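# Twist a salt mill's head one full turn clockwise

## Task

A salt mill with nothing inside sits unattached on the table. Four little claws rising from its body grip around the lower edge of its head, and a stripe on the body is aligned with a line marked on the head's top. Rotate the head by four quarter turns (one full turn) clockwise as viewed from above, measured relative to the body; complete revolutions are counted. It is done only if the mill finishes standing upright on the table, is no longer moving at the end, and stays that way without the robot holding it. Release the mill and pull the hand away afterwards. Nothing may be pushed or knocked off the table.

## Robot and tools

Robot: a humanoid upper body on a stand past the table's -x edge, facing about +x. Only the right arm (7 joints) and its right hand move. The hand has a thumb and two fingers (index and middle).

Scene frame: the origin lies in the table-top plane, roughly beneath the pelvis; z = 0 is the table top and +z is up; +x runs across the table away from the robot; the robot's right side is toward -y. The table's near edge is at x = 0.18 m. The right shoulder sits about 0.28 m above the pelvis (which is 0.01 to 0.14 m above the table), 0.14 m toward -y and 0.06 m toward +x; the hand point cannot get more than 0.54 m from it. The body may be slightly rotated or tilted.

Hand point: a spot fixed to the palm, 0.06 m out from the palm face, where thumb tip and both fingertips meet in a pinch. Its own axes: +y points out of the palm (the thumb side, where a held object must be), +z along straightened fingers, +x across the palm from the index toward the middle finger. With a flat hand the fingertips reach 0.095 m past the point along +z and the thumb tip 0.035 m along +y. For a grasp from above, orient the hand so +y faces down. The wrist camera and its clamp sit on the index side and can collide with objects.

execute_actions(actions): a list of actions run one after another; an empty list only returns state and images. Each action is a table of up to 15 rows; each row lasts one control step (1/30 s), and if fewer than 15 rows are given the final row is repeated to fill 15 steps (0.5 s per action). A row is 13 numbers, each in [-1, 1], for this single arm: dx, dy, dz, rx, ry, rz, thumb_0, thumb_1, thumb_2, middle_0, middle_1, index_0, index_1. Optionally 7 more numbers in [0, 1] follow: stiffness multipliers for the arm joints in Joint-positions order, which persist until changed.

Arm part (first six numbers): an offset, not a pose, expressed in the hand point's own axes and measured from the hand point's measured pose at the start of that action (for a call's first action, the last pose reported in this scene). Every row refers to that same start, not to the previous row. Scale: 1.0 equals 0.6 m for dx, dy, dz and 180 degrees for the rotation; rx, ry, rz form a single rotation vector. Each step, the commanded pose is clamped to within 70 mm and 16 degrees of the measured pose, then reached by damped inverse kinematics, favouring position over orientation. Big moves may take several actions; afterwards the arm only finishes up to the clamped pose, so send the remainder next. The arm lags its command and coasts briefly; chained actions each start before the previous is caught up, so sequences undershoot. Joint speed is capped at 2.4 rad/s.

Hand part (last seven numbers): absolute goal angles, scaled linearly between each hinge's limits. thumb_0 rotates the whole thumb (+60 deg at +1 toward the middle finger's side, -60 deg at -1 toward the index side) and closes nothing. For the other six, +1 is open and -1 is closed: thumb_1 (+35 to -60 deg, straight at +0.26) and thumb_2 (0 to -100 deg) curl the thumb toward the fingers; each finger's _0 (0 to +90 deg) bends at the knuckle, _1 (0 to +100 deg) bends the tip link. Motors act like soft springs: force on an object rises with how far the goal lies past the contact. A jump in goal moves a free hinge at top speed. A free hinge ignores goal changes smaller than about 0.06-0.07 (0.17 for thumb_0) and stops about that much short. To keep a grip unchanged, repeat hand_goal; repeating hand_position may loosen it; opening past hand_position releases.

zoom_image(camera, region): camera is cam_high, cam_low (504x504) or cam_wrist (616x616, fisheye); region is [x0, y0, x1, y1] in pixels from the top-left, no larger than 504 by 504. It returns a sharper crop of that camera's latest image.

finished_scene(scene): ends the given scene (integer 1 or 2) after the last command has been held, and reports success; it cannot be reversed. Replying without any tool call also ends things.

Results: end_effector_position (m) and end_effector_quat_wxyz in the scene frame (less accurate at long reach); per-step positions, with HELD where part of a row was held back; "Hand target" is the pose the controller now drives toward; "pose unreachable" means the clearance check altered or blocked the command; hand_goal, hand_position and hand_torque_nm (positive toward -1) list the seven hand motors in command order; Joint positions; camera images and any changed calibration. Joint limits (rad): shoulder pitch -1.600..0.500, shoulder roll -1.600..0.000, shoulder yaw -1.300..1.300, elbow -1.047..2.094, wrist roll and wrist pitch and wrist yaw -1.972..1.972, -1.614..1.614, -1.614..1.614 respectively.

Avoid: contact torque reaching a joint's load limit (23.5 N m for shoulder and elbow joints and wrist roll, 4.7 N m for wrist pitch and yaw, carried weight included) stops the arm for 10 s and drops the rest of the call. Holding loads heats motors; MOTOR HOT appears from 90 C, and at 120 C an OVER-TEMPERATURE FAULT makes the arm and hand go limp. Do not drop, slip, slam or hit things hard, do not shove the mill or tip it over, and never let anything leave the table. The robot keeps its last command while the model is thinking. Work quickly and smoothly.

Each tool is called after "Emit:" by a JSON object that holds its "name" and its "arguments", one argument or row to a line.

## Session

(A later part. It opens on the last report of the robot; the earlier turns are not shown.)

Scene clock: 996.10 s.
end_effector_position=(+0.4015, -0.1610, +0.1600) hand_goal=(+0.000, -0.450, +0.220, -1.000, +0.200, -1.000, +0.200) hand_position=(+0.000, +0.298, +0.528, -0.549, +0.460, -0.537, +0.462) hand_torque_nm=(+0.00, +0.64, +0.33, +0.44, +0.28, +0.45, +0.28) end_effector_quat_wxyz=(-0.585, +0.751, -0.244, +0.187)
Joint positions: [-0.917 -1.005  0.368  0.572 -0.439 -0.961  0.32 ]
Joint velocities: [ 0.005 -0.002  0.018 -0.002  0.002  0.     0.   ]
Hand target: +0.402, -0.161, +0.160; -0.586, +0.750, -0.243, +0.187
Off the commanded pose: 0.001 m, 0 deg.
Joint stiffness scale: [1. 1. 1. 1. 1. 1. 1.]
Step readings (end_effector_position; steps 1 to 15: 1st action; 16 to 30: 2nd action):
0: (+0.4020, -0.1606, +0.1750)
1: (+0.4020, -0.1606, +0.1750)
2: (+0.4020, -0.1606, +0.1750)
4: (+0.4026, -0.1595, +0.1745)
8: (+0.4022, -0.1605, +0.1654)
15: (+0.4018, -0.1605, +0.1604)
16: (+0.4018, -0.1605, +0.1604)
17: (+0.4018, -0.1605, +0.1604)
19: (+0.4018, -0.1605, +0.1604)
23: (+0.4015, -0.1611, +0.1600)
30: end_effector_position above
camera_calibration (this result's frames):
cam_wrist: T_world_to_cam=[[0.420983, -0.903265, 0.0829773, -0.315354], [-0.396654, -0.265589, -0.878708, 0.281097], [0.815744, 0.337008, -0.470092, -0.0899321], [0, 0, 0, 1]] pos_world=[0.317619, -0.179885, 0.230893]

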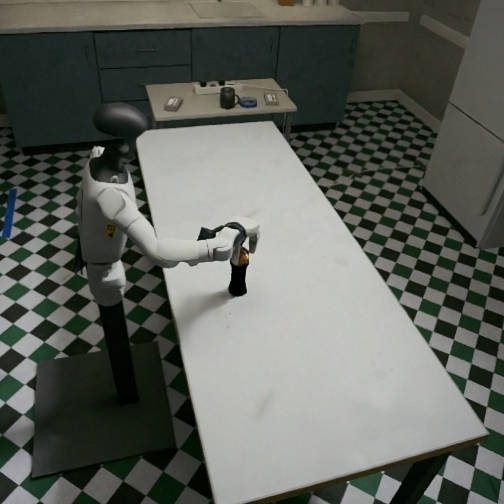

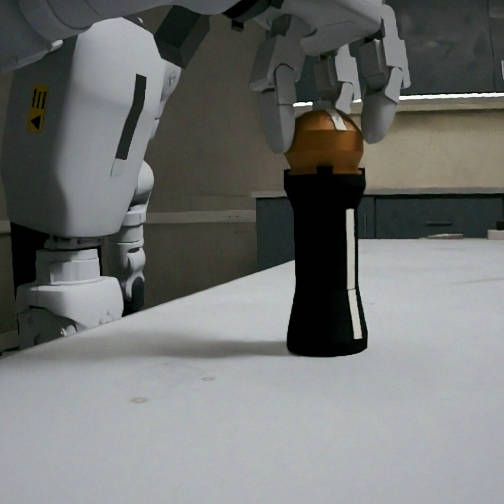

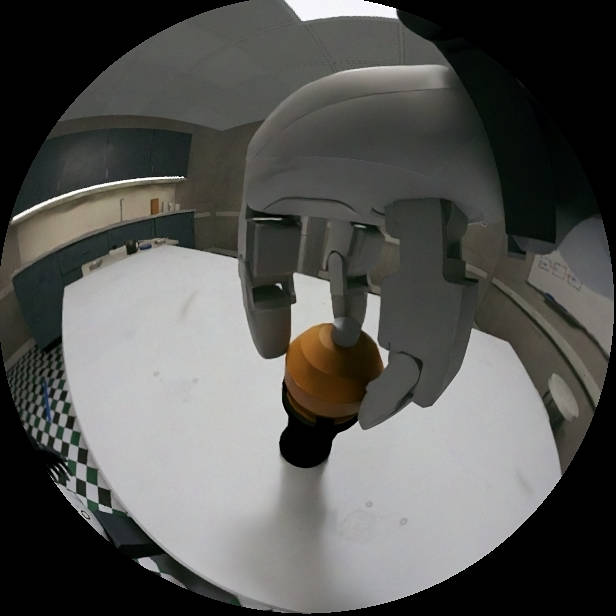

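Emit:
{"name": "execute_actions", "arguments": {
  "actions": [
    [[-0.002,0.007,0,0,0,0,0,-0.45,0.22,-1,0.2,-1,0.2],[-0.004,0.014,0.001,0,0,0,0,-0.45,0.22,-1,0.2,-1,0.2],[-0.0054,0.0203,0.0011,0,0,0,0,-0.45,0.22,-1,0.2,-1,0.2],[-0.0042,0.0203,0.0011,0,0.0135,0.0034,0,-0.45,0.22,-1,0.2,-1,0.2],[-0.0029,0.0203,0.001,0,0.0269,0.0068,0,-0.45,0.22,-1,0.2,-1,0.2],[-0.0017,0.0203,0.0009,0,0.0404,0.0102,0,-0.45,0.22,-1,0.2,-1,0.2],[-0.0005,0.0204,0.0007,0,0.0538,0.0136,0,-0.45,0.22,-1,0.2,-1,0.2],[0.0007,0.0205,0.0004,0,0.0673,0.017,0,-0.45,0.22,-1,0.2,-1,0.2],[0.0019,0.0205,0.0001,0,0.0808,0.0204,0,-0.45,0.22,-1,0.2,-1,0.2],[0.0031,0.0206,-0.0002,0,0.0942,0.0238,0,-0.45,0.22,-1,0.2,-1,0.2],[0.0043,0.0207,-0.0006,0,0.1077,0.0272,0,-0.45,0.22,-1,0.2,-1,0.2],[0.0054,0.0208,-0.0011,0,0.1211,0.0306,0,-0.45,0.22,-1,0.2,-1,0.2],[0.0066,0.0209,-0.0016,0,0.1346,0.034,0,-0.45,0.22,-1,0.2,-1,0.2],[0.0077,0.021,-0.0021,0,0.1481,0.0374,0,-0.45,0.22,-1,0.2,-1,0.2],[0.0088,0.0212,-0.0027,0,0.1615,0.0408,0,-0.45,0.22,-1,0.2,-1,0.2]],
    [[-0.0023,0.0208,-0.0006,0,0.0135,0.0034,0,-0.45,0.22,-1,0.2,-1,0.2],[-0.001,0.0208,-0.0007,0,0.0269,0.0068,0,-0.45,0.22,-1,0.2,-1,0.2],[0.0002,0.0208,-0.0008,0,0.0404,0.0102,0,-0.45,0.22,-1,0.2,-1,0.2],[0.0014,0.0209,-0.001,0,0.0538,0.0136,0,-0.45,0.22,-1,0.2,-1,0.2],[0.0026,0.021,-0.0013,0,0.0673,0.017,0,-0.45,0.22,-1,0.2,-1,0.2],[0.0038,0.021,-0.0016,0,0.0808,0.0204,0,-0.45,0.22,-1,0.2,-1,0.2],[0.005,0.0211,-0.0019,0,0.0942,0.0238,0,-0.45,0.22,-1,0.2,-1,0.2],[0.0062,0.0212,-0.0023,0,0.1077,0.0272,0,-0.45,0.22,-1,0.2,-1,0.2],[0.0073,0.0213,-0.0028,0,0.1211,0.0306,0,-0.45,0.22,-1,0.2,-1,0.2],[0.0085,0.0214,-0.0033,0,0.1346,0.034,0,-0.45,0.22,-1,0.2,-1,0.2],[0.0096,0.0215,-0.0038,0,0.1481,0.0374,0,-0.45,0.22,-1,0.2,-1,0.2],[0.0107,0.0217,-0.0044,0,0.1615,0.0408,0,-0.45,0.22,-1,0.2,-1,0.2],[0.0117,0.0218,-0.005,0,0.175,0.0442,0,-0.45,0.22,-1,0.2,-1,0.2],[0.0127,0.022,-0.0057,0,0.1884,0.0476,0,-0.45,0.22,-1,0.2,-1,0.2],[0.0137,0.0222,-0.0064,0,0.2019,0.051,0,-0.45,0.22,-1,0.2,-1,0.2]]
  ]
}}

Scene clock: 1033.73 s.
end_effector_position=(+0.4069, -0.1703, +0.1582) hand_goal=(+0.000, -0.450, +0.220, -1.000, +0.200, -1.000, +0.200) hand_position=(+0.000, +0.298, +0.528, -0.551, +0.447, -0.537, +0.444) hand_torque_nm=(+0.00, +0.64, +0.33, +0.43, +0.27, +0.45, +0.26) end_effector_quat_wxyz=(-0.516, +0.583, -0.508, +0.369)
Joint positions: [-0.581 -0.912  0.241 -0.203 -0.555  0.318  0.405]
Joint velocities: [-0.02   0.436  0.21  -0.718 -0.716  1.959  0.314]
Hand target: +0.402, -0.172, +0.148; -0.481, +0.551, -0.561, +0.388
Off the commanded pose: 0.012 m, 12 deg.
Joint stiffness scale: [1. 1. 1. 1. 1. 1. 1.]
Step readings (end_effector_position; steps 1 to 15: 1st action; 16 to 30: 2nd action):
0: (+0.4015, -0.1610, +0.1600)
1: (+0.4015, -0.1610, +0.1600)
2: (+0.4016, -0.1609, +0.1600)
4: (+0.4017, -0.1607, +0.1597)
8: (+0.4022, -0.1611, +0.1594)
15: (+0.4040, -0.1638, +0.1594)
16: (+0.4042, -0.1644, +0.1594)
17: (+0.4045, -0.1651, +0.1593)
19: (+0.4064, -0.1658, +0.1592)
23: (+0.4054, -0.1656, +0.1590)
30: end_effector_position above
camera_calibration (this result's frames):
cam_wrist: T_world_to_cam=[[-0.293727, -0.955676, -0.0201793, -0.0276943], [-0.445084, 0.155418, -0.881899, 0.371082], [0.845946, -0.250056, -0.471007, -0.204123], [0, 0, 0, 1]] pos_world=[0.329705, -0.135182, 0.230555]

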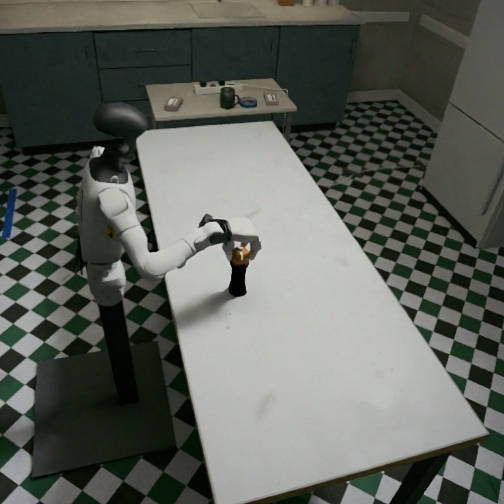

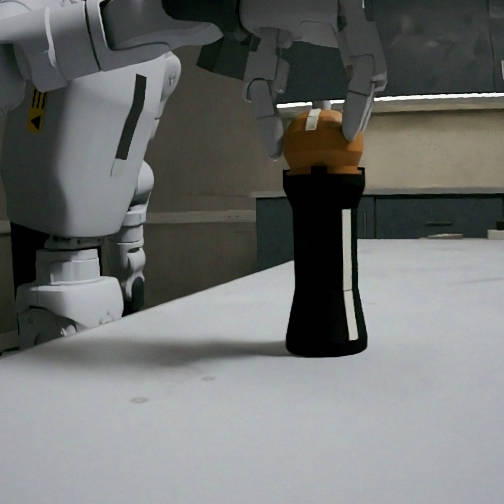

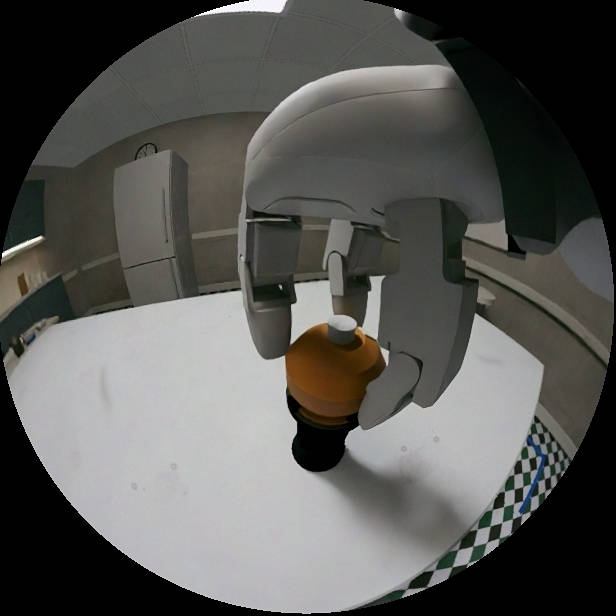

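Emit:
{"name": "execute_actions", "arguments": {
  "actions": []
}}

Scene clock: 1039.43 s.
end_effector_position=(+0.4071, -0.1726, +0.1578) hand_goal=(+0.000, -0.450, +0.220, -1.000, +0.200, -1.000, +0.200) hand_position=(+0.000, +0.298, +0.528, -0.551, +0.447, -0.537, +0.444) hand_torque_nm=(+0.00, +0.64, +0.33, +0.43, +0.27, +0.45, +0.26) end_effector_quat_wxyz=(-0.491, +0.544, -0.551, +0.399)
Joint positions: [-0.598 -0.858  0.279 -0.269 -0.649  0.542  0.447]
Joint velocities: [-0.005 -0.003  0.005  0.008 -0.005  0.     0.   ]
Hand target: +0.402, -0.172, +0.148; -0.481, +0.551, -0.561, +0.388
Off the commanded pose: 0.012 m, 5 deg.
Joint stiffness scale: [1. 1. 1. 1. 1. 1. 1.]
camera_calibration (this result's frames):
cam_wrist: T_world_to_cam=[[-0.424665, -0.904901, -0.0285355, 0.033596], [-0.423262, 0.226299, -0.87729, 0.373829], [0.800318, -0.360476, -0.479111, -0.204284], [0, 0, 0, 1]] pos_world=[0.335987, -0.127836, 0.231041]

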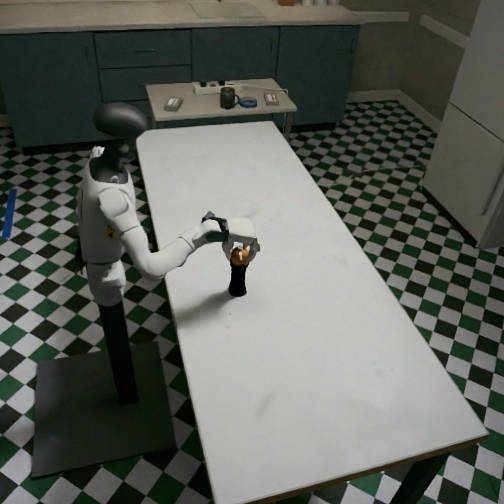

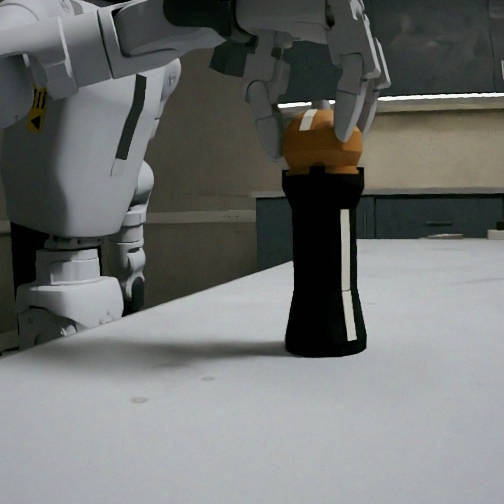

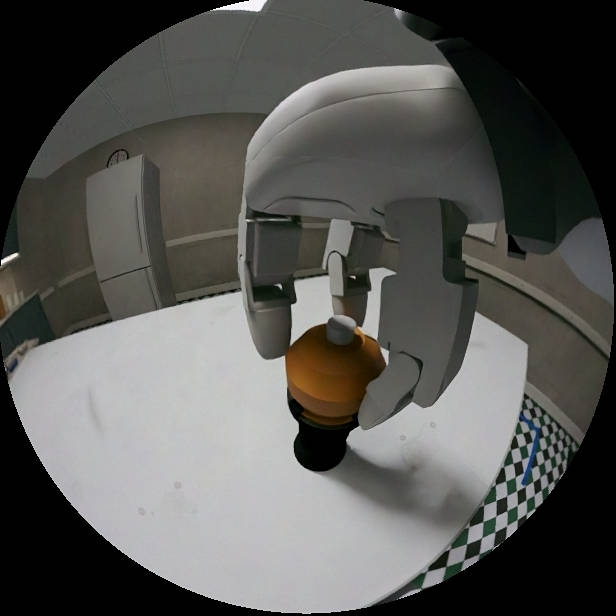

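Emit:
{"name": "execute_actions", "arguments": {
  "actions": [
    [[0.0017,0.0244,-0.0035,0,0,0,0,-0.45,0.22,-1,0.2,-1,0.2],[0.0029,0.0244,-0.0035,0.0015,0.0135,0.0028,0,-0.45,0.22,-1,0.2,-1,0.2],[0.0042,0.0244,-0.0036,0.003,0.027,0.0056,0,-0.45,0.22,-1,0.2,-1,0.2],[0.0054,0.0244,-0.0037,0.0045,0.0405,0.0083,0,-0.45,0.22,-1,0.2,-1,0.2],[0.0066,0.0245,-0.0039,0.006,0.054,0.011,0,-0.45,0.22,-1,0.2,-1,0.2],[0.0078,0.0245,-0.0042,0.0075,0.0675,0.0138,0,-0.45,0.22,-1,0.2,-1,0.2],[0.009,0.0246,-0.0045,0.009,0.081,0.0166,0,-0.45,0.22,-1,0.2,-1,0.2],[0.0102,0.0247,-0.0048,0.0105,0.0945,0.0194,0,-0.45,0.22,-1,0.2,-1,0.2],[0.0114,0.0247,-0.0052,0.012,0.108,0.0222,0,-0.45,0.22,-1,0.2,-1,0.2],[0.0125,0.0248,-0.0057,0.0135,0.1215,0.025,0,-0.45,0.22,-1,0.2,-1,0.2],[0.0137,0.0249,-0.0062,0.015,0.135,0.0278,0,-0.45,0.22,-1,0.2,-1,0.2],[0.0148,0.025,-0.0067,0.0165,0.1485,0.0305,0,-0.45,0.22,-1,0.2,-1,0.2]],
    [[0.0017,0.02,-0.003,0,0,0,0,-0.45,0.22,-1,0.2,-1,0.2]]
  ]
}}

Scene clock: 1053.20 s.
end_effector_position=(+0.4086, -0.1779, +0.1572) hand_goal=(+0.000, -0.450, +0.220, -1.000, +0.200, -1.000, +0.200) hand_position=(+0.000, +0.298, +0.528, -0.551, +0.447, -0.555, +0.435) hand_torque_nm=(+0.00, +0.64, +0.33, +0.43, +0.27, +0.43, +0.25) end_effector_quat_wxyz=(+0.441, -0.390, +0.630, -0.507)
Joint positions: [-0.665 -0.659  0.452 -0.312 -1.016  1.108  0.464]
Joint velocities: [ 0.009  0.011 -0.014 -0.003  0.    -0.007  0.   ]
Hand target: +0.404, -0.176, +0.146; +0.431, -0.400, +0.640, -0.494
Off the commanded pose: 0.013 m, 2 deg.
Joint stiffness scale: [1. 1. 1. 1. 1. 1. 1.]
Step readings (end_effector_position; steps 1 to 15: 1st action; 16 to 30: 2nd action):
0: (+0.4071, -0.1726, +0.1578)
1: (+0.4071, -0.1726, +0.1578)
2: (+0.4072, -0.1726, +0.1578)
4: (+0.4075, -0.1726, +0.1577)
8: (+0.4075, -0.1743, +0.1574)
15: (+0.4069, -0.1778, +0.1570)
16: (+0.4071, -0.1781, +0.1568)
17: (+0.4073, -0.1781, +0.1568)
19: (+0.4080, -0.1779, +0.1570)
23: (+0.4083, -0.1779, +0.1571)
30: end_effector_position above
camera_calibration (this result's frames):
cam_wrist: T_world_to_cam=[[-0.736965, -0.664326, -0.124712, 0.214914], [-0.200342, 0.390895, -0.898367, 0.316615], [0.645559, -0.63708, -0.421169, -0.202719], [0, 0, 0, 1]] pos_world=[0.352682, -0.110138, 0.22586]

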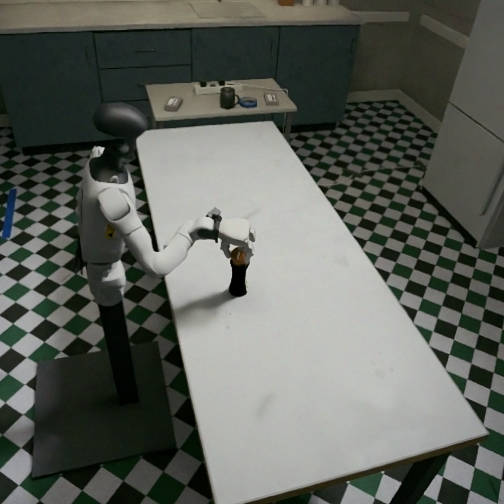

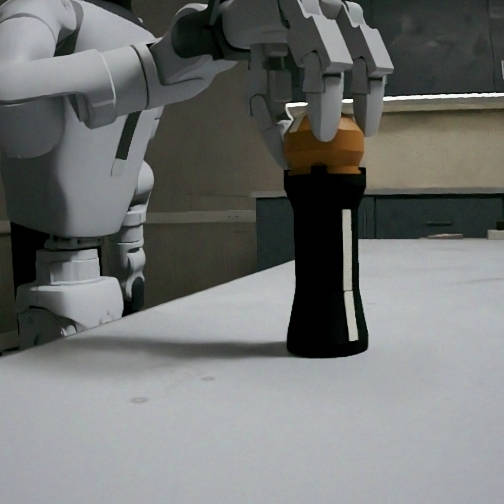

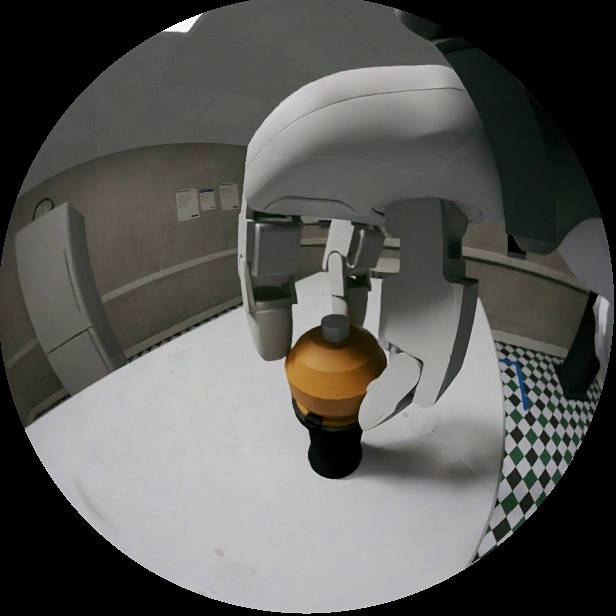

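Emit:
{"name": "execute_actions", "arguments": {
  "actions": [
    [[0.001,0.0066,0.0007,0,0,0,0,-0.45,0.22,-1,0.2,-1,0.2],[0.001,0.0066,0.0007,0,0,0,0,-0.45,0.22,-1,0.2,-1,0.2],[0.001,0.0066,0.0007,0,0,0,0,-0.45,0.22,-1,0.2,-1,0.2],[0.0005,0.003,0.0003,0,0,0,0,-0.1,0.35,-0.8,0.3,-0.75,0.3],[0,0,0,0,0,0,0,0.2,0.45,-0.6,0.45,-0.55,0.45],[0,0,0,0,0,0,0,0.45,0.55,-0.4,0.58,-0.4,0.58],[0,0,0,0,0,0,0,0.65,0.6,-0.25,0.6,-0.25,0.6],[0,0,0,0,0,0,0,0.65,0.6,-0.25,0.6,-0.25,0.6],[-0.001,-0.006,-0.0006,0,0,0,0,0.65,0.6,-0.25,0.6,-0.25,0.6],[-0.002,-0.012,-0.0012,0,0,0,0,0.65,0.6,-0.25,0.6,-0.25,0.6],[-0.003,-0.018,-0.0018,0,0,0,0,0.65,0.6,-0.25,0.6,-0.25,0.6],[-0.004,-0.024,-0.0024,0,0,0,0,0.65,0.6,-0.25,0.6,-0.25,0.6],[-0.005,-0.03,-0.003,0,0,0,0,0.65,0.6,-0.25,0.6,-0.25,0.6],[-0.0058,-0.036,-0.0036,0,0,0,0,0.65,0.6,-0.25,0.6,-0.25,0.6],[-0.0065,-0.04,-0.004,0,0,0,0,0.65,0.6,-0.25,0.6,-0.25,0.6]],
    [[-0.003,-0.022,-0.002,0,0,0,0,0.65,0.6,-0.25,0.6,-0.25,0.6]]
  ]
}}

Scene clock: 1071.90 s.
end_effector_position=(+0.4078, -0.1774, +0.1835) hand_goal=(+0.000, +0.650, +0.600, -0.250, +0.600, -0.250, +0.600) hand_position=(+0.000, +0.559, +0.528, -0.350, +0.524, -0.350, +0.524) hand_torque_nm=(+0.00, -0.09, -0.08, -0.10, -0.08, -0.10, -0.08) end_effector_quat_wxyz=(+0.440, -0.394, +0.631, -0.503)
Joint positions: [-0.747 -0.73   0.473 -0.362 -1.057  1.165  0.624]
Joint velocities: [ 0.003  0.008 -0.021 -0.008  0.     0.     0.   ]
Hand target: +0.407, -0.178, +0.183; +0.439, -0.394, +0.631, -0.504
Off the commanded pose: 0.001 m, 0 deg.
Joint stiffness scale: [1. 1. 1. 1. 1. 1. 1.]
Step readings (end_effector_position; steps 1 to 15: 1st action; 16 to 30: 2nd action):
0: (+0.4086, -0.1779, +0.1572)
1: (+0.4086, -0.1779, +0.1572)
2: (+0.4087, -0.1779, +0.1573)
4: (+0.4094, -0.1778, +0.1576)
8: (+0.4088, -0.1780, +0.1570)
15: (+0.4076, -0.1774, +0.1697)
16: (+0.4081, -0.1775, +0.1745)
17: (+0.4086, -0.1775, +0.1788)
19: (+0.4090, -0.1779, +0.1844)
23: (+0.4080, -0.1775, +0.1837)
30: end_effector_position above
camera_calibration (this result's frames):
cam_wrist: T_world_to_cam=[[-0.73433, -0.668225, -0.119309, 0.215178], [-0.210387, 0.391168, -0.895949, 0.343604], [0.645366, -0.632821, -0.427832, -0.188817], [0, 0, 0, 1]] pos_world=[0.352158, -0.110107, 0.252742]

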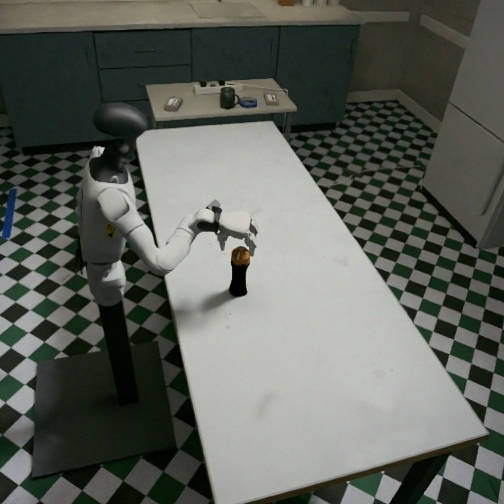

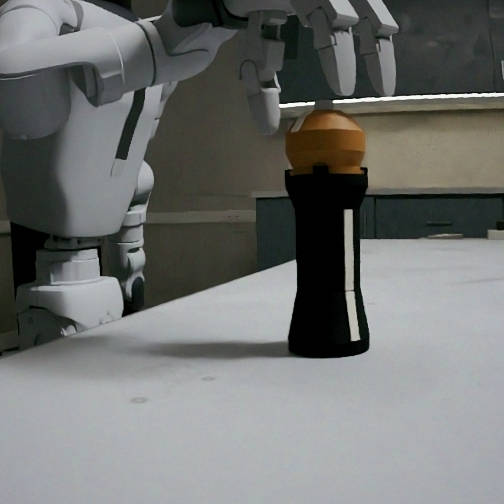

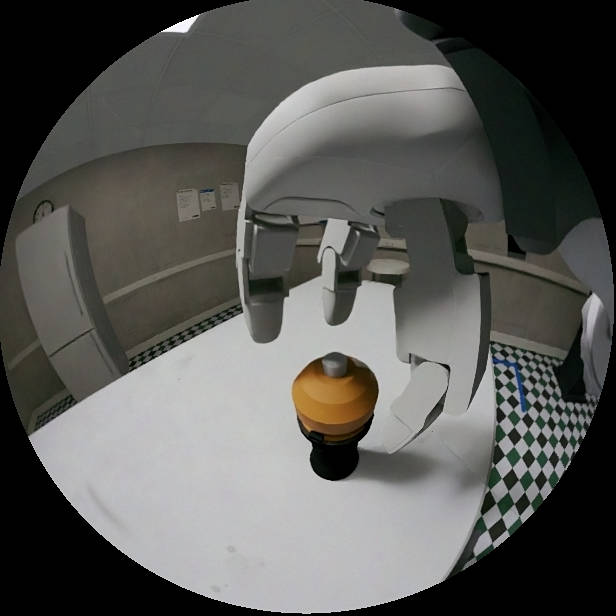

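Emit:
{"name": "zoom_image", "arguments": {
  "camera": "cam_low",
  "region": [260, 80, 400, 220]
}}

Region (260, 80, 400, 220) of cam_low's 504x504 image, scaled by 3.600, with more detail than that image has.

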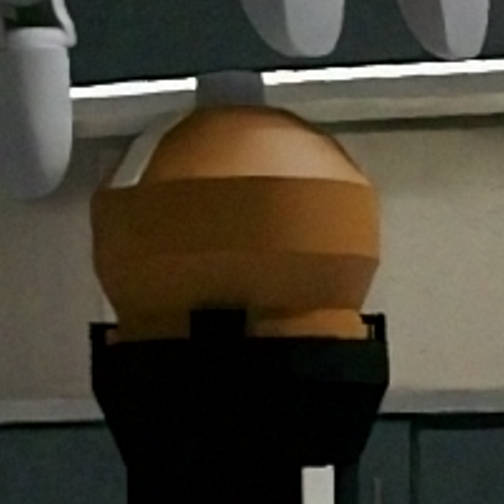

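Emit:
{"name": "execute_actions", "arguments": {
  "actions": [
    [[-0.0015,0,0,-0.006,-0.017,-0.006,0,0.65,0.6,-0.25,0.6,-0.25,0.6],[-0.003,0,-0.0003,-0.013,-0.035,-0.012,0,0.65,0.6,-0.25,0.6,-0.25,0.6],[-0.0045,0,-0.0006,-0.02,-0.052,-0.018,0,0.65,0.6,-0.25,0.6,-0.25,0.6],[-0.006,0,-0.001,-0.026,-0.069,-0.024,0,0.65,0.6,-0.25,0.6,-0.25,0.6],[-0.0075,0,-0.0014,-0.033,-0.086,-0.03,0,0.65,0.6,-0.25,0.6,-0.25,0.6],[-0.009,0,-0.0018,-0.04,-0.104,-0.036,0,0.65,0.6,-0.25,0.6,-0.25,0.6],[-0.0105,0,-0.0023,-0.046,-0.121,-0.042,0,0.65,0.6,-0.25,0.6,-0.25,0.6],[-0.012,0,-0.003,-0.053,-0.138,-0.048,0,0.65,0.6,-0.25,0.6,-0.25,0.6],[-0.0135,0,-0.0037,-0.059,-0.156,-0.054,0,0.65,0.6,-0.25,0.6,-0.25,0.6],[-0.015,0,-0.0045,-0.066,-0.173,-0.06,0,0.65,0.6,-0.25,0.6,-0.25,0.6],[-0.0162,0,-0.0052,-0.072,-0.19,-0.066,0,0.65,0.6,-0.25,0.6,-0.25,0.6],[-0.0174,0,-0.006,-0.079,-0.2075,-0.072,0,0.65,0.6,-0.25,0.6,-0.25,0.6]],
    [[-0.0015,0,0,0,-0.017,-0.004,0,0.65,0.6,-0.25,0.6,-0.25,0.6],[-0.003,0,-0.0003,0,-0.035,-0.009,0,0.65,0.6,-0.25,0.6,-0.25,0.6],[-0.0045,0,-0.0006,0,-0.052,-0.013,0,0.65,0.6,-0.25,0.6,-0.25,0.6],[-0.006,0,-0.001,0,-0.069,-0.017,0,0.65,0.6,-0.25,0.6,-0.25,0.6],[-0.0075,0,-0.0014,0,-0.086,-0.021,0,0.65,0.6,-0.25,0.6,-0.25,0.6],[-0.009,0,-0.0018,0,-0.104,-0.026,0,0.65,0.6,-0.25,0.6,-0.25,0.6],[-0.0105,0,-0.0023,0,-0.121,-0.03,0,0.65,0.6,-0.25,0.6,-0.25,0.6],[-0.012,0,-0.003,0,-0.138,-0.034,0,0.65,0.6,-0.25,0.6,-0.25,0.6],[-0.0135,0,-0.0037,0,-0.156,-0.039,0,0.65,0.6,-0.25,0.6,-0.25,0.6],[-0.015,0,-0.0045,0,-0.173,-0.043,0,0.65,0.6,-0.25,0.6,-0.25,0.6],[-0.0162,0,-0.0052,0,-0.19,-0.047,0,0.65,0.6,-0.25,0.6,-0.25,0.6],[-0.0174,0,-0.006,0,-0.2075,-0.051,0,0.65,0.6,-0.25,0.6,-0.25,0.6]],
    [[0,0,0,0,-0.04,-0.01,0,0.65,0.6,-0.25,0.6,-0.25,0.6]]
  ]
}}

Scene clock: 1100.40 s.
end_effector_position=(+0.3940, -0.1605, +0.1938) hand_goal=(+0.000, +0.650, +0.600, -0.250, +0.600, -0.250, +0.600) hand_position=(+0.000, +0.559, +0.528, -0.343, +0.525, -0.344, +0.525) hand_torque_nm=(+0.00, -0.09, -0.08, -0.09, -0.08, -0.09, -0.08) end_effector_quat_wxyz=(-0.586, +0.728, -0.269, +0.230)
Joint positions: [-0.779 -1.102  0.248  0.224 -0.312 -0.673  0.423]
Joint velocities: [ 0.006  0.018  0.003  0.011 -0.002  0.     0.001]
Hand target: +0.394, -0.159, +0.194; -0.588, +0.728, -0.270, +0.227
Off the commanded pose: 0.001 m, 1 deg.
Joint stiffness scale: [1. 1. 1. 1. 1. 1. 1.]
Step readings (end_effector_position; steps 1 to 15: 1st action; 16 to 30: 2nd action; 31 to 45: 3rd action):
0: (+0.4078, -0.1774, +0.1835)
1: (+0.4078, -0.1774, +0.1835)
2: (+0.4078, -0.1774, +0.1835)
4: (+0.4076, -0.1753, +0.1830)
8: (+0.4052, -0.1713, +0.1845)
15: (+0.4032, -0.1649, +0.1906)
16: (+0.4030, -0.1651, +0.1908)
17: (+0.4030, -0.1657, +0.1907)
19: (+0.4028, -0.1653, +0.1909)
23: (+0.4001, -0.1585, +0.1942)
30: (+0.3936, -0.1593, +0.1932)
31: (+0.3937, -0.1588, +0.1936)
32: (+0.3939, -0.1586, +0.1942)
34: (+0.3937, -0.1595, +0.1945)
38: (+0.3939, -0.1610, +0.1935)
45: end_effector_position above
camera_calibration (this result's frames):
cam_wrist: T_world_to_cam=[[0.325657, -0.941728, 0.0842347, -0.283371], [-0.381328, -0.212344, -0.899722, 0.314529], [0.86518, 0.26088, -0.428258, -0.107828], [0, 0, 0, 1]] pos_world=[0.305511, -0.17194, 0.26068]

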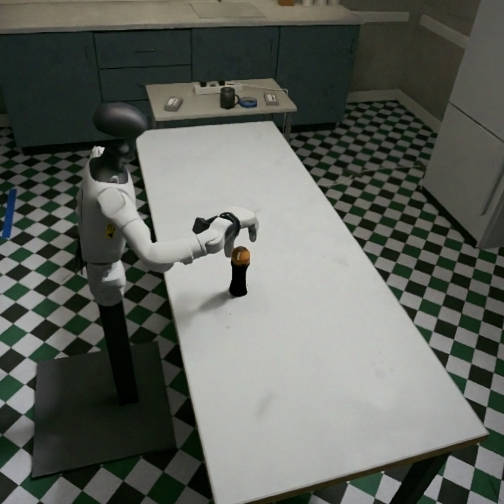

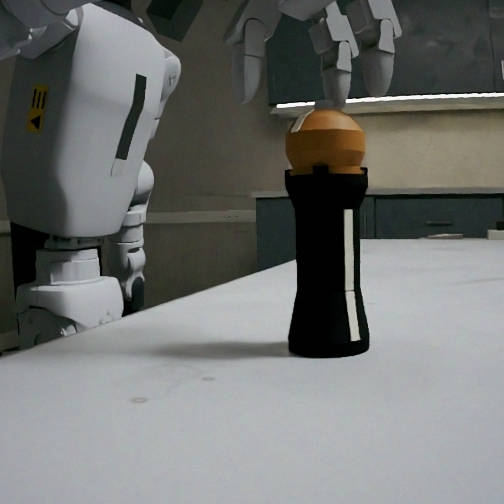

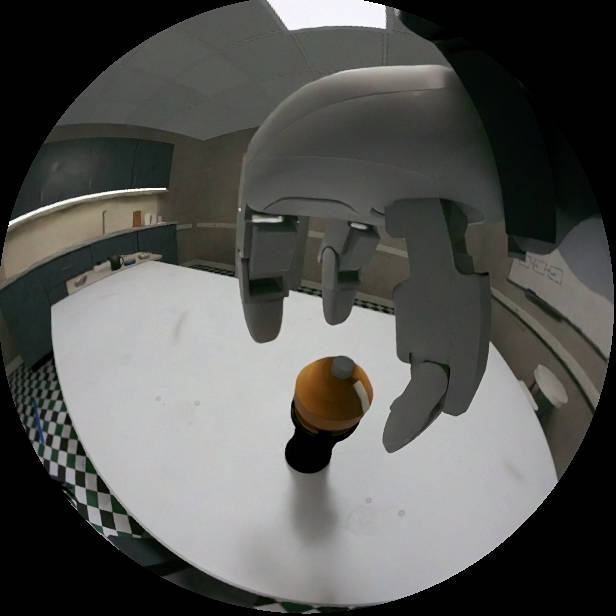

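Emit:
{"name": "execute_actions", "arguments": {
  "actions": [
    [[0.002,0.001,0.002,-0.002,-0.01,-0.003,0,0.65,0.6,-0.25,0.6,-0.25,0.6],[0.004,0.003,0.004,-0.004,-0.02,-0.006,0,0.65,0.6,-0.25,0.6,-0.25,0.6],[0.006,0.006,0.007,-0.007,-0.03,-0.01,0,0.65,0.6,-0.25,0.6,-0.25,0.6],[0.008,0.01,0.01,-0.009,-0.04,-0.013,0,0.65,0.6,-0.25,0.6,-0.25,0.6],[0.0093,0.014,0.012,-0.011,-0.049,-0.016,0,0.65,0.6,-0.25,0.6,-0.25,0.6],[0.0093,0.018,0.013,-0.011,-0.049,-0.016,0,0.65,0.6,-0.25,0.6,-0.25,0.6],[0.0093,0.021,0.014,-0.011,-0.049,-0.016,0,0.65,0.6,-0.25,0.6,-0.25,0.6],[0.0093,0.024,0.0152,-0.011,-0.049,-0.016,0,0.65,0.6,-0.25,0.6,-0.25,0.6]]
  ]
}}

Scene clock: 1115.17 s.
end_effector_position=(+0.4017, -0.1606, +0.1775) hand_goal=(+0.000, +0.650, +0.600, -0.250, +0.600, -0.250, +0.600) hand_position=(+0.000, +0.559, +0.528, -0.342, +0.525, -0.343, +0.525) hand_torque_nm=(+0.00, -0.09, -0.08, -0.09, -0.08, -0.09, -0.08) end_effector_quat_wxyz=(-0.585, +0.761, -0.211, +0.184)
Joint positions: [-0.968 -1.019  0.351  0.589 -0.416 -1.033  0.378]
Joint velocities: [-0.178  0.028  0.006  0.244 -0.02  -0.211 -0.04 ]
Hand target: +0.403, -0.160, +0.178; -0.586, +0.761, -0.207, +0.184
Off the commanded pose: 0.001 m, 0 deg.
Joint stiffness scale: [1. 1. 1. 1. 1. 1. 1.]
Step readings (end_effector_position):
0: (+0.3939, -0.1605, +0.1937)
1: (+0.3939, -0.1605, +0.1937)
2: (+0.3939, -0.1605, +0.1937)
4: (+0.3948, -0.1608, +0.1930)
8: (+0.4001, -0.1606, +0.1865)
15: end_effector_position above
camera_calibration (this result's frames):
cam_wrist: T_world_to_cam=[[0.46838, -0.875604, 0.118057, -0.337363], [-0.352627, -0.307777, -0.883701, 0.273125], [0.810108, 0.372278, -0.452918, -0.0771198], [0, 0, 0, 1]] pos_world=[0.316801, -0.182625, 0.24626]

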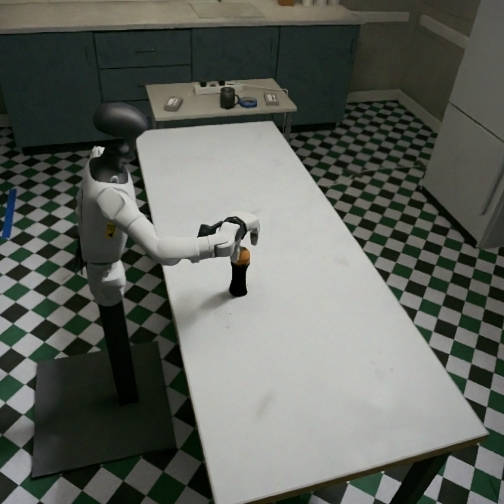

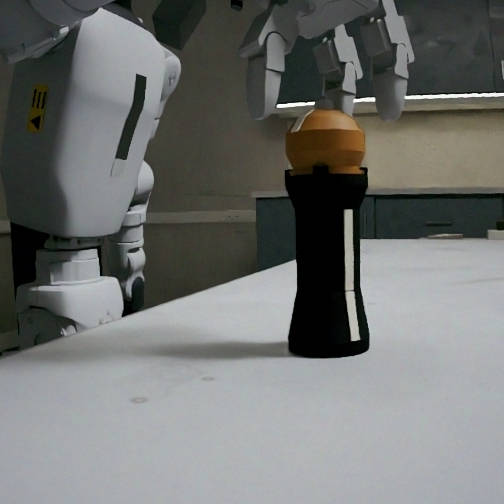

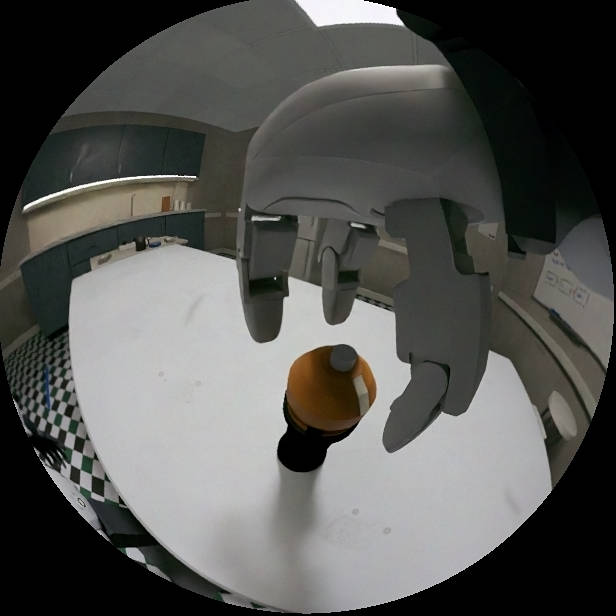

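Emit:
{"name": "execute_actions", "arguments": {
  "actions": [
    [[0,0.005,0.001,0,0,0,0,0.62,0.6,-0.28,0.6,-0.28,0.6],[0,0.01,0.0025,0,0,0,0,0.6,0.58,-0.3,0.6,-0.3,0.6],[-0.0005,0.015,0.004,0,0,0,0,0.57,0.57,-0.33,0.58,-0.33,0.58],[-0.0007,0.02,0.005,0,0,0,0,0.53,0.56,-0.36,0.58,-0.36,0.58],[-0.001,0.025,0.0065,0,0,0,0,0.5,0.55,-0.4,0.58,-0.4,0.58],[-0.001,0.029,0.0074,0,0,0,0,0.5,0.55,-0.4,0.58,-0.4,0.58],[-0.001,0.029,0.0074,0,0,0,0,0.5,0.55,-0.4,0.58,-0.4,0.58],[-0.001,0.029,0.0074,0,0,0,0,0.5,0.55,-0.4,0.58,-0.4,0.58],[-0.001,0.029,0.0074,0,0,0,0,0.4,0.52,-0.45,0.54,-0.45,0.54],[-0.001,0.029,0.0074,0,0,0,0,0.25,0.46,-0.55,0.48,-0.53,0.48],[-0.001,0.029,0.0074,0,0,0,0,0.1,0.41,-0.67,0.4,-0.65,0.4],[-0.001,0.029,0.0074,0,0,0,0,-0.05,0.36,-0.77,0.34,-0.76,0.34],[-0.001,0.029,0.0074,0,0,0,0,-0.2,0.3,-0.87,0.28,-0.87,0.28],[-0.001,0.029,0.0074,0,0,0,0,-0.33,0.26,-0.94,0.24,-0.94,0.24],[-0.001,0.029,0.0074,0,0,0,0,-0.45,0.22,-1,0.2,-1,0.2]],
    [[0,0,0,0,0,0,0,-0.45,0.22,-1,0.2,-1,0.2]]
  ]
}}

Scene clock: 1142.47 s.
end_effector_position=(+0.4008, -0.1608, +0.1583) hand_goal=(+0.000, -0.450, +0.220, -1.000, +0.200, -1.000, +0.200) hand_position=(+0.000, +0.306, +0.511, -0.511, +0.478, -0.583, +0.448) hand_torque_nm=(+0.00, +0.64, +0.31, +0.47, +0.30, +0.40, +0.27) end_effector_quat_wxyz=(-0.584, +0.761, -0.214, +0.182)
Joint positions: [-0.942 -0.989  0.355  0.625 -0.512 -1.053  0.285]
Joint velocities: [-0.006 -0.006  0.006  0.002  0.     0.     0.   ]
Hand target: +0.401, -0.161, +0.158; -0.584, +0.761, -0.214, +0.182
Off the commanded pose: 0.000 m, 0 deg.
Joint stiffness scale: [1. 1. 1. 1. 1. 1. 1.]
Step readings (end_effector_position; steps 1 to 15: 1st action; 16 to 30: 2nd action):
0: (+0.4027, -0.1602, +0.1794)
1: (+0.4027, -0.1602, +0.1794)
2: (+0.4028, -0.1602, +0.1793)
4: (+0.4029, -0.1604, +0.1768)
8: (+0.4015, -0.1606, +0.1629)
15: (+0.4008, -0.1609, +0.1584)
16: (+0.4008, -0.1608, +0.1583)
17: (+0.4008, -0.1608, +0.1583)
19: (+0.4008, -0.1608, +0.1583)
23: (+0.4008, -0.1608, +0.1583)
30: end_effector_position above
camera_calibration (this result's frames):
cam_wrist: T_world_to_cam=[[0.467017, -0.876934, 0.113501, -0.333828], [-0.360061, -0.305829, -0.881376, 0.258734], [0.80762, 0.370751, -0.458577, -0.0833291], [0, 0, 0, 1]] pos_world=[0.316362, -0.182723, 0.227719]

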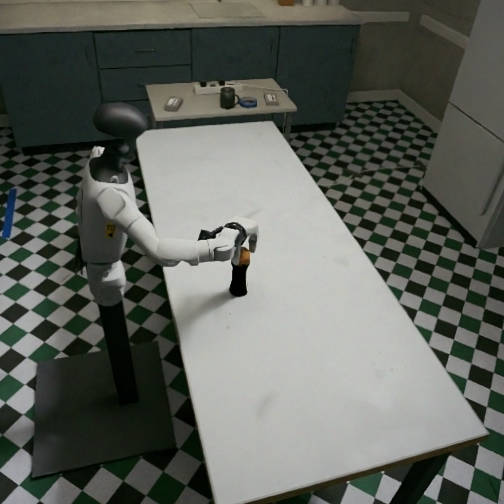

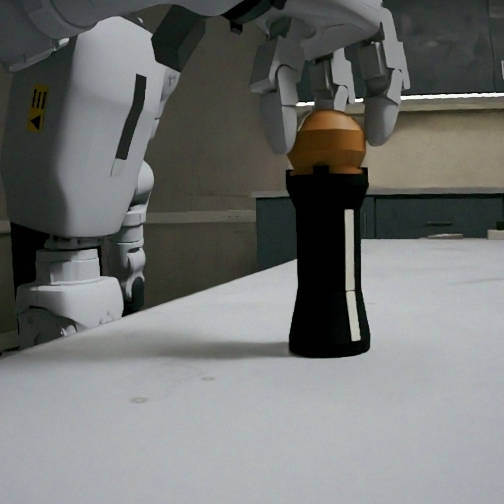

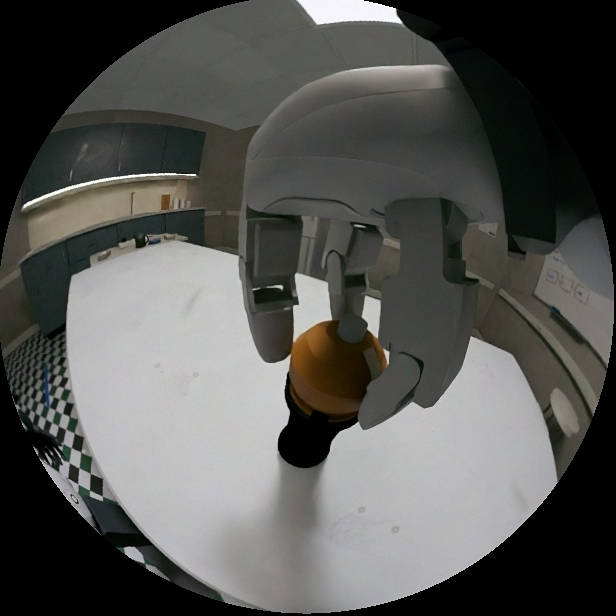

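Emit:
{"name": "execute_actions", "arguments": {
  "actions": [
    [[-0.003,0.008,0,0,0,0,0,-0.45,0.22,-1,0.2,-1,0.2],[-0.006,0.016,0.0003,0,0,0,0,-0.45,0.22,-1,0.2,-1,0.2],[-0.0085,0.0239,0.001,0,0,0,0,-0.45,0.22,-1,0.2,-1,0.2],[-0.0073,0.0239,0.001,-0.0005,0.0135,0.0034,0,-0.45,0.22,-1,0.2,-1,0.2],[-0.006,0.0239,0.001,-0.001,0.0269,0.0069,0,-0.45,0.22,-1,0.2,-1,0.2],[-0.0048,0.0239,0.001,-0.0014,0.0403,0.0103,0,-0.45,0.22,-1,0.2,-1,0.2],[-0.0036,0.024,0.001,-0.0018,0.0538,0.0137,0,-0.45,0.22,-1,0.2,-1,0.2],[-0.0024,0.0241,0.0009,-0.0023,0.0672,0.0172,0,-0.45,0.22,-1,0.2,-1,0.2],[-0.0012,0.0241,0.0007,-0.0028,0.0807,0.0206,0,-0.45,0.22,-1,0.2,-1,0.2],[0,0.0242,0.0006,-0.0032,0.0941,0.024,0,-0.45,0.22,-1,0.2,-1,0.2],[0.0012,0.0243,0.0003,-0.0037,0.1076,0.0274,0,-0.45,0.22,-1,0.2,-1,0.2],[0.0023,0.0244,0,-0.0041,0.121,0.0309,0,-0.45,0.22,-1,0.2,-1,0.2],[0.0035,0.0245,-0.0004,-0.0046,0.1344,0.0343,0,-0.45,0.22,-1,0.2,-1,0.2],[0.0046,0.0246,-0.0008,-0.005,0.1479,0.0377,0,-0.45,0.22,-1,0.2,-1,0.2],[0.0057,0.0248,-0.0012,-0.0055,0.1613,0.0412,0,-0.45,0.22,-1,0.2,-1,0.2]],
    [[-0.0008,0.0247,-0.002,0,0.0538,0.0137,0,-0.45,0.22,-1,0.2,-1,0.2],[0.0004,0.0248,-0.0022,0,0.0672,0.0172,0,-0.45,0.22,-1,0.2,-1,0.2],[0.0016,0.0248,-0.0024,0,0.0807,0.0206,0,-0.45,0.22,-1,0.2,-1,0.2],[0.0028,0.0249,-0.0026,0,0.0941,0.024,0,-0.45,0.22,-1,0.2,-1,0.2],[0.004,0.025,-0.0029,0,0.1076,0.0274,0,-0.45,0.22,-1,0.2,-1,0.2],[0.0051,0.0251,-0.0032,0,0.121,0.0309,0,-0.45,0.22,-1,0.2,-1,0.2],[0.0063,0.0252,-0.0036,0,0.1344,0.0343,0,-0.45,0.22,-1,0.2,-1,0.2],[0.0074,0.0254,-0.004,0,0.1479,0.0377,0,-0.45,0.22,-1,0.2,-1,0.2],[0.0085,0.0255,-0.0045,0,0.1613,0.0412,0,-0.45,0.22,-1,0.2,-1,0.2],[0.0095,0.0257,-0.005,0,0.1748,0.0446,0,-0.45,0.22,-1,0.2,-1,0.2],[0.0105,0.0258,-0.0055,0,0.1882,0.048,0,-0.45,0.22,-1,0.2,-1,0.2],[0.0115,0.026,-0.0061,0,0.2017,0.0515,0,-0.45,0.22,-1,0.2,-1,0.2],[0.0125,0.0262,-0.0068,0,0.2151,0.0549,0,-0.45,0.22,-1,0.2,-1,0.2],[0.0134,0.0264,-0.0075,0,0.2286,0.0583,0,-0.45,0.22,-1,0.2,-1,0.2],[0.0143,0.0266,-0.0082,0,0.242,0.0618,0,-0.45,0.22,-1,0.2,-1,0.2]],
    [[0.004,0.0245,-0.0045,0.003,0.0545,0.011,0,-0.45,0.22,-1,0.2,-1,0.2],[0.0052,0.0245,-0.0047,0.004,0.068,0.014,0,-0.45,0.22,-1,0.2,-1,0.2],[0.0064,0.0245,-0.005,0.005,0.082,0.017,0,-0.45,0.22,-1,0.2,-1,0.2],[0.0076,0.0246,-0.0053,0.0055,0.0955,0.02,0,-0.45,0.22,-1,0.2,-1,0.2],[0.0088,0.0246,-0.0056,0.006,0.109,0.023,0,-0.45,0.22,-1,0.2,-1,0.2],[0.0099,0.0247,-0.006,0.007,0.1225,0.026,0,-0.45,0.22,-1,0.2,-1,0.2],[0.0111,0.0248,-0.0065,0.008,0.136,0.029,0,-0.45,0.22,-1,0.2,-1,0.2]]
  ]
}}

Scene clock: 1177.43 s.
end_effector_position=(+0.4081, -0.1852, +0.1544) hand_goal=(+0.000, -0.450, +0.220, -1.000, +0.200, -1.000, +0.200) hand_position=(+0.000, +0.306, +0.511, -0.511, +0.471, -0.603, +0.406) hand_torque_nm=(+0.00, +0.64, +0.31, +0.47, +0.29, +0.38, +0.22) end_effector_quat_wxyz=(+0.414, -0.423, +0.625, -0.510)
Joint positions: [-0.666 -0.651  0.415 -0.264 -1.11   1.017  0.58 ]
Joint velocities: [-0.087  0.014  0.089  0.081 -0.092  0.107  0.097]
Hand target: +0.403, -0.183, +0.140; +0.398, -0.435, +0.637, -0.497
Off the commanded pose: 0.015 m, 3 deg.
Joint stiffness scale: [1. 1. 1. 1. 1. 1. 1.]
Step readings (end_effector_position; steps 1 to 15: 1st action; 16 to 30: 2nd action; 31 to 45: 3rd action):
0: (+0.4008, -0.1608, +0.1583)
1: (+0.4008, -0.1608, +0.1583)
2: (+0.4009, -0.1607, +0.1583)
4: (+0.4007, -0.1606, +0.1582)
8: (+0.4012, -0.1607, +0.1576)
15: (+0.4035, -0.1633, +0.1577)
16: (+0.4035, -0.1638, +0.1576)
17: (+0.4037, -0.1644, +0.1575)
19: (+0.4044, -0.1666, +0.1575)
23: (+0.4061, -0.1704, +0.1570)
30: (+0.4069, -0.1768, +0.1557)
31: (+0.4072, -0.1773, +0.1556)
32: (+0.4075, -0.1776, +0.1557)
34: (+0.4073, -0.1786, +0.1559)
38: (+0.4069, -0.1841, +0.1550)
45: end_effector_position above
camera_calibration (this result's frames):
cam_wrist: T_world_to_cam=[[-0.73283, -0.67918, -0.0409234, 0.191971], [-0.259834, 0.334932, -0.905708, 0.331887], [0.628845, -0.653097, -0.421922, -0.204298], [0, 0, 0, 1]] pos_world=[0.35539, -0.114202, 0.222251]

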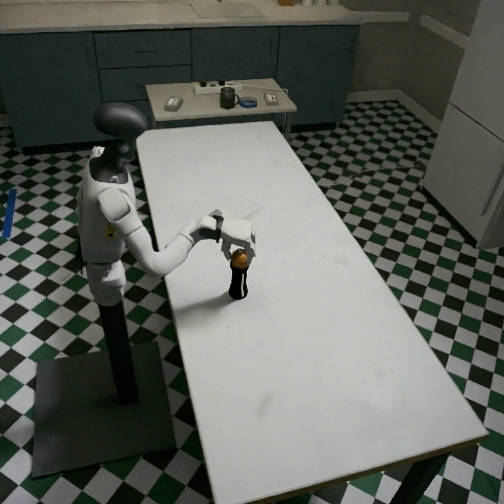

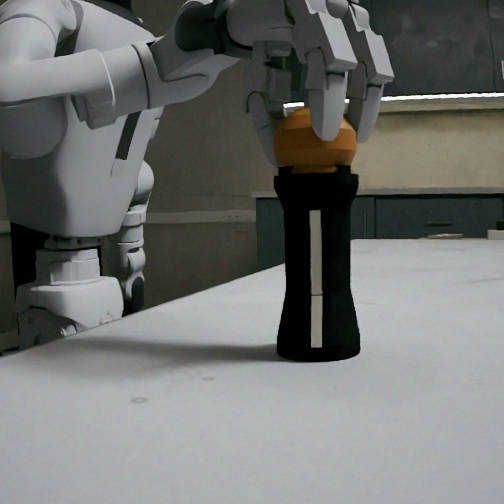

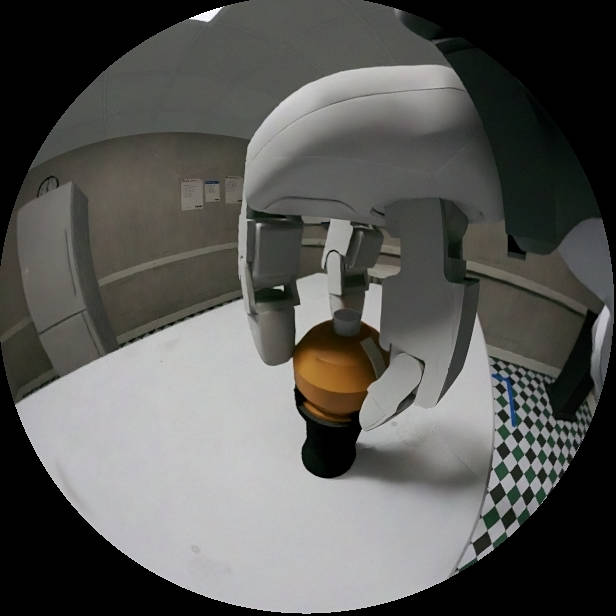

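Emit:
{"name": "execute_actions", "arguments": {
  "actions": [
    [[0.001,0.0066,0.0007,0,0,0,0,-0.45,0.22,-1,0.2,-1,0.2],[0.001,0.0066,0.0007,0,0,0,0,-0.45,0.22,-1,0.2,-1,0.2],[0.001,0.0066,0.0007,0,0,0,0,-0.45,0.22,-1,0.2,-1,0.2],[0.0005,0.003,0.0003,0,0,0,0,-0.1,0.35,-0.8,0.3,-0.75,0.3],[0,0,0,0,0,0,0,0.2,0.45,-0.6,0.45,-0.55,0.45],[0,0,0,0,0,0,0,0.45,0.55,-0.4,0.58,-0.4,0.58],[0,0,0,0,0,0,0,0.65,0.6,-0.25,0.6,-0.25,0.6],[0,0,0,0,0,0,0,0.65,0.6,-0.25,0.6,-0.25,0.6],[-0.0005,-0.006,-0.0008,0,0,0,0,0.65,0.6,-0.25,0.6,-0.25,0.6],[-0.001,-0.012,-0.0016,0,0,0,0,0.65,0.6,-0.25,0.6,-0.25,0.6],[-0.0015,-0.018,-0.0025,0,0,0,0,0.65,0.6,-0.25,0.6,-0.25,0.6],[-0.002,-0.024,-0.0033,0,0,0,0,0.65,0.6,-0.25,0.6,-0.25,0.6],[-0.0025,-0.03,-0.0042,0,0,0,0,0.65,0.6,-0.25,0.6,-0.25,0.6],[-0.003,-0.036,-0.005,0,0,0,0,0.65,0.6,-0.25,0.6,-0.25,0.6],[-0.0035,-0.04,-0.0056,0,0,0,0,0.65,0.6,-0.25,0.6,-0.25,0.6]],
    [[-0.002,-0.02,-0.003,0,0,0,0,0.65,0.6,-0.25,0.6,-0.25,0.6]]
  ]
}}

Emit:
{"name": "zoom_image", "arguments": {
  "camera": "cam_low",
  "region": [250, 80, 390, 380]
}}

Scene clock: 1220.30 s.
end_effector_position=(+0.4072, -0.1843, +0.1795) hand_goal=(+0.000, +0.650, +0.600, -0.250, +0.600, -0.250, +0.600) hand_position=(+0.000, +0.557, +0.525, -0.348, +0.525, -0.348, +0.525) hand_torque_nm=(+0.00, -0.09, -0.08, -0.10, -0.08, -0.10, -0.08) end_effector_quat_wxyz=(+0.412, -0.426, +0.626, -0.506)
Joint positions: [-0.738 -0.71   0.423 -0.311 -1.148  1.052  0.733]
Joint velocities: [-0.023  0.002  0.006  0.     0.     0.     0.   ]
Hand target: +0.407, -0.185, +0.179; +0.411, -0.427, +0.627, -0.506
Off the commanded pose: 0.001 m, 0 deg.
Joint stiffness scale: [1. 1. 1. 1. 1. 1. 1.]
Step readings (end_effector_position; steps 1 to 15: 1st action; 16 to 30: 2nd action):
0: (+0.4083, -0.1855, +0.1543)
1: (+0.4083, -0.1855, +0.1543)
2: (+0.4084, -0.1855, +0.1543)
4: (+0.4090, -0.1856, +0.1546)
8: (+0.4085, -0.1855, +0.1542)
15: (+0.4070, -0.1849, +0.1667)
16: (+0.4076, -0.1850, +0.1716)
17: (+0.4080, -0.1850, +0.1759)
19: (+0.4084, -0.1849, +0.1809)
23: (+0.4073, -0.1843, +0.1797)
30: end_effector_position above
camera_calibration (this result's frames):
cam_wrist: T_world_to_cam=[[-0.729481, -0.683093, -0.0352245, 0.189811], [-0.270476, 0.335378, -0.902421, 0.357937], [0.628251, -0.648772, -0.429412, -0.190175], [0, 0, 0, 1]] pos_world=[0.354755, -0.113766, 0.248033]

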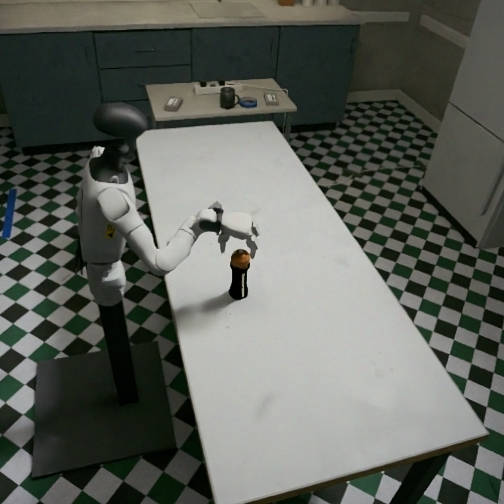

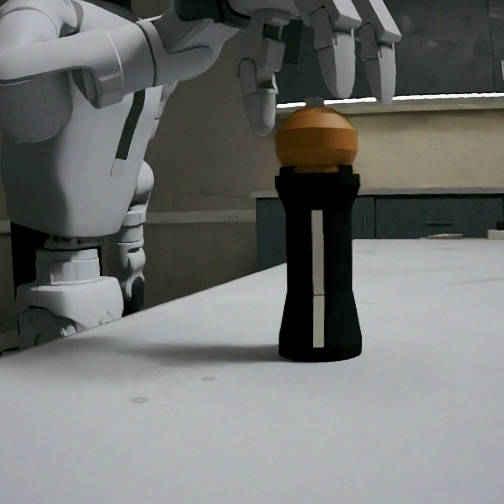

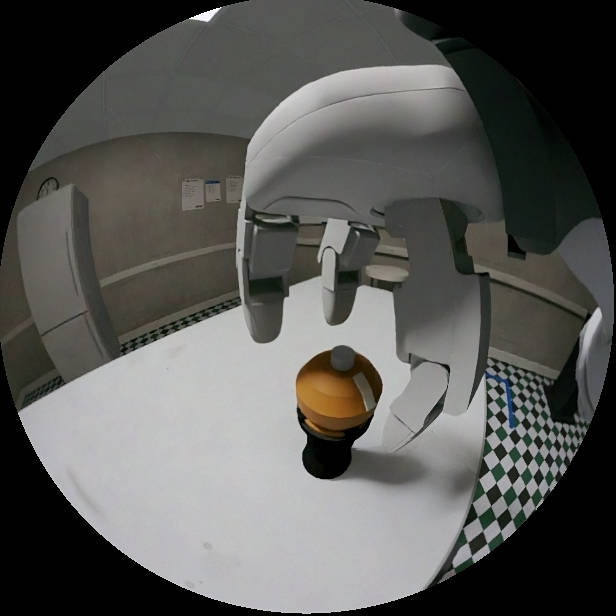

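Region (250, 80, 390, 380) of cam_low's 504x504 image, scaled by 1.680, with more detail than that image has; it fills the left 235 columns of this view, and the rest is white.

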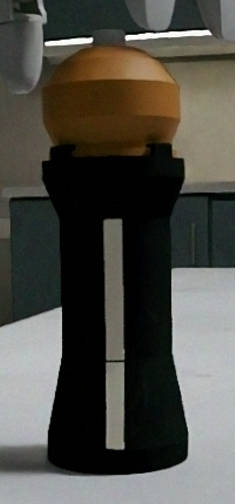

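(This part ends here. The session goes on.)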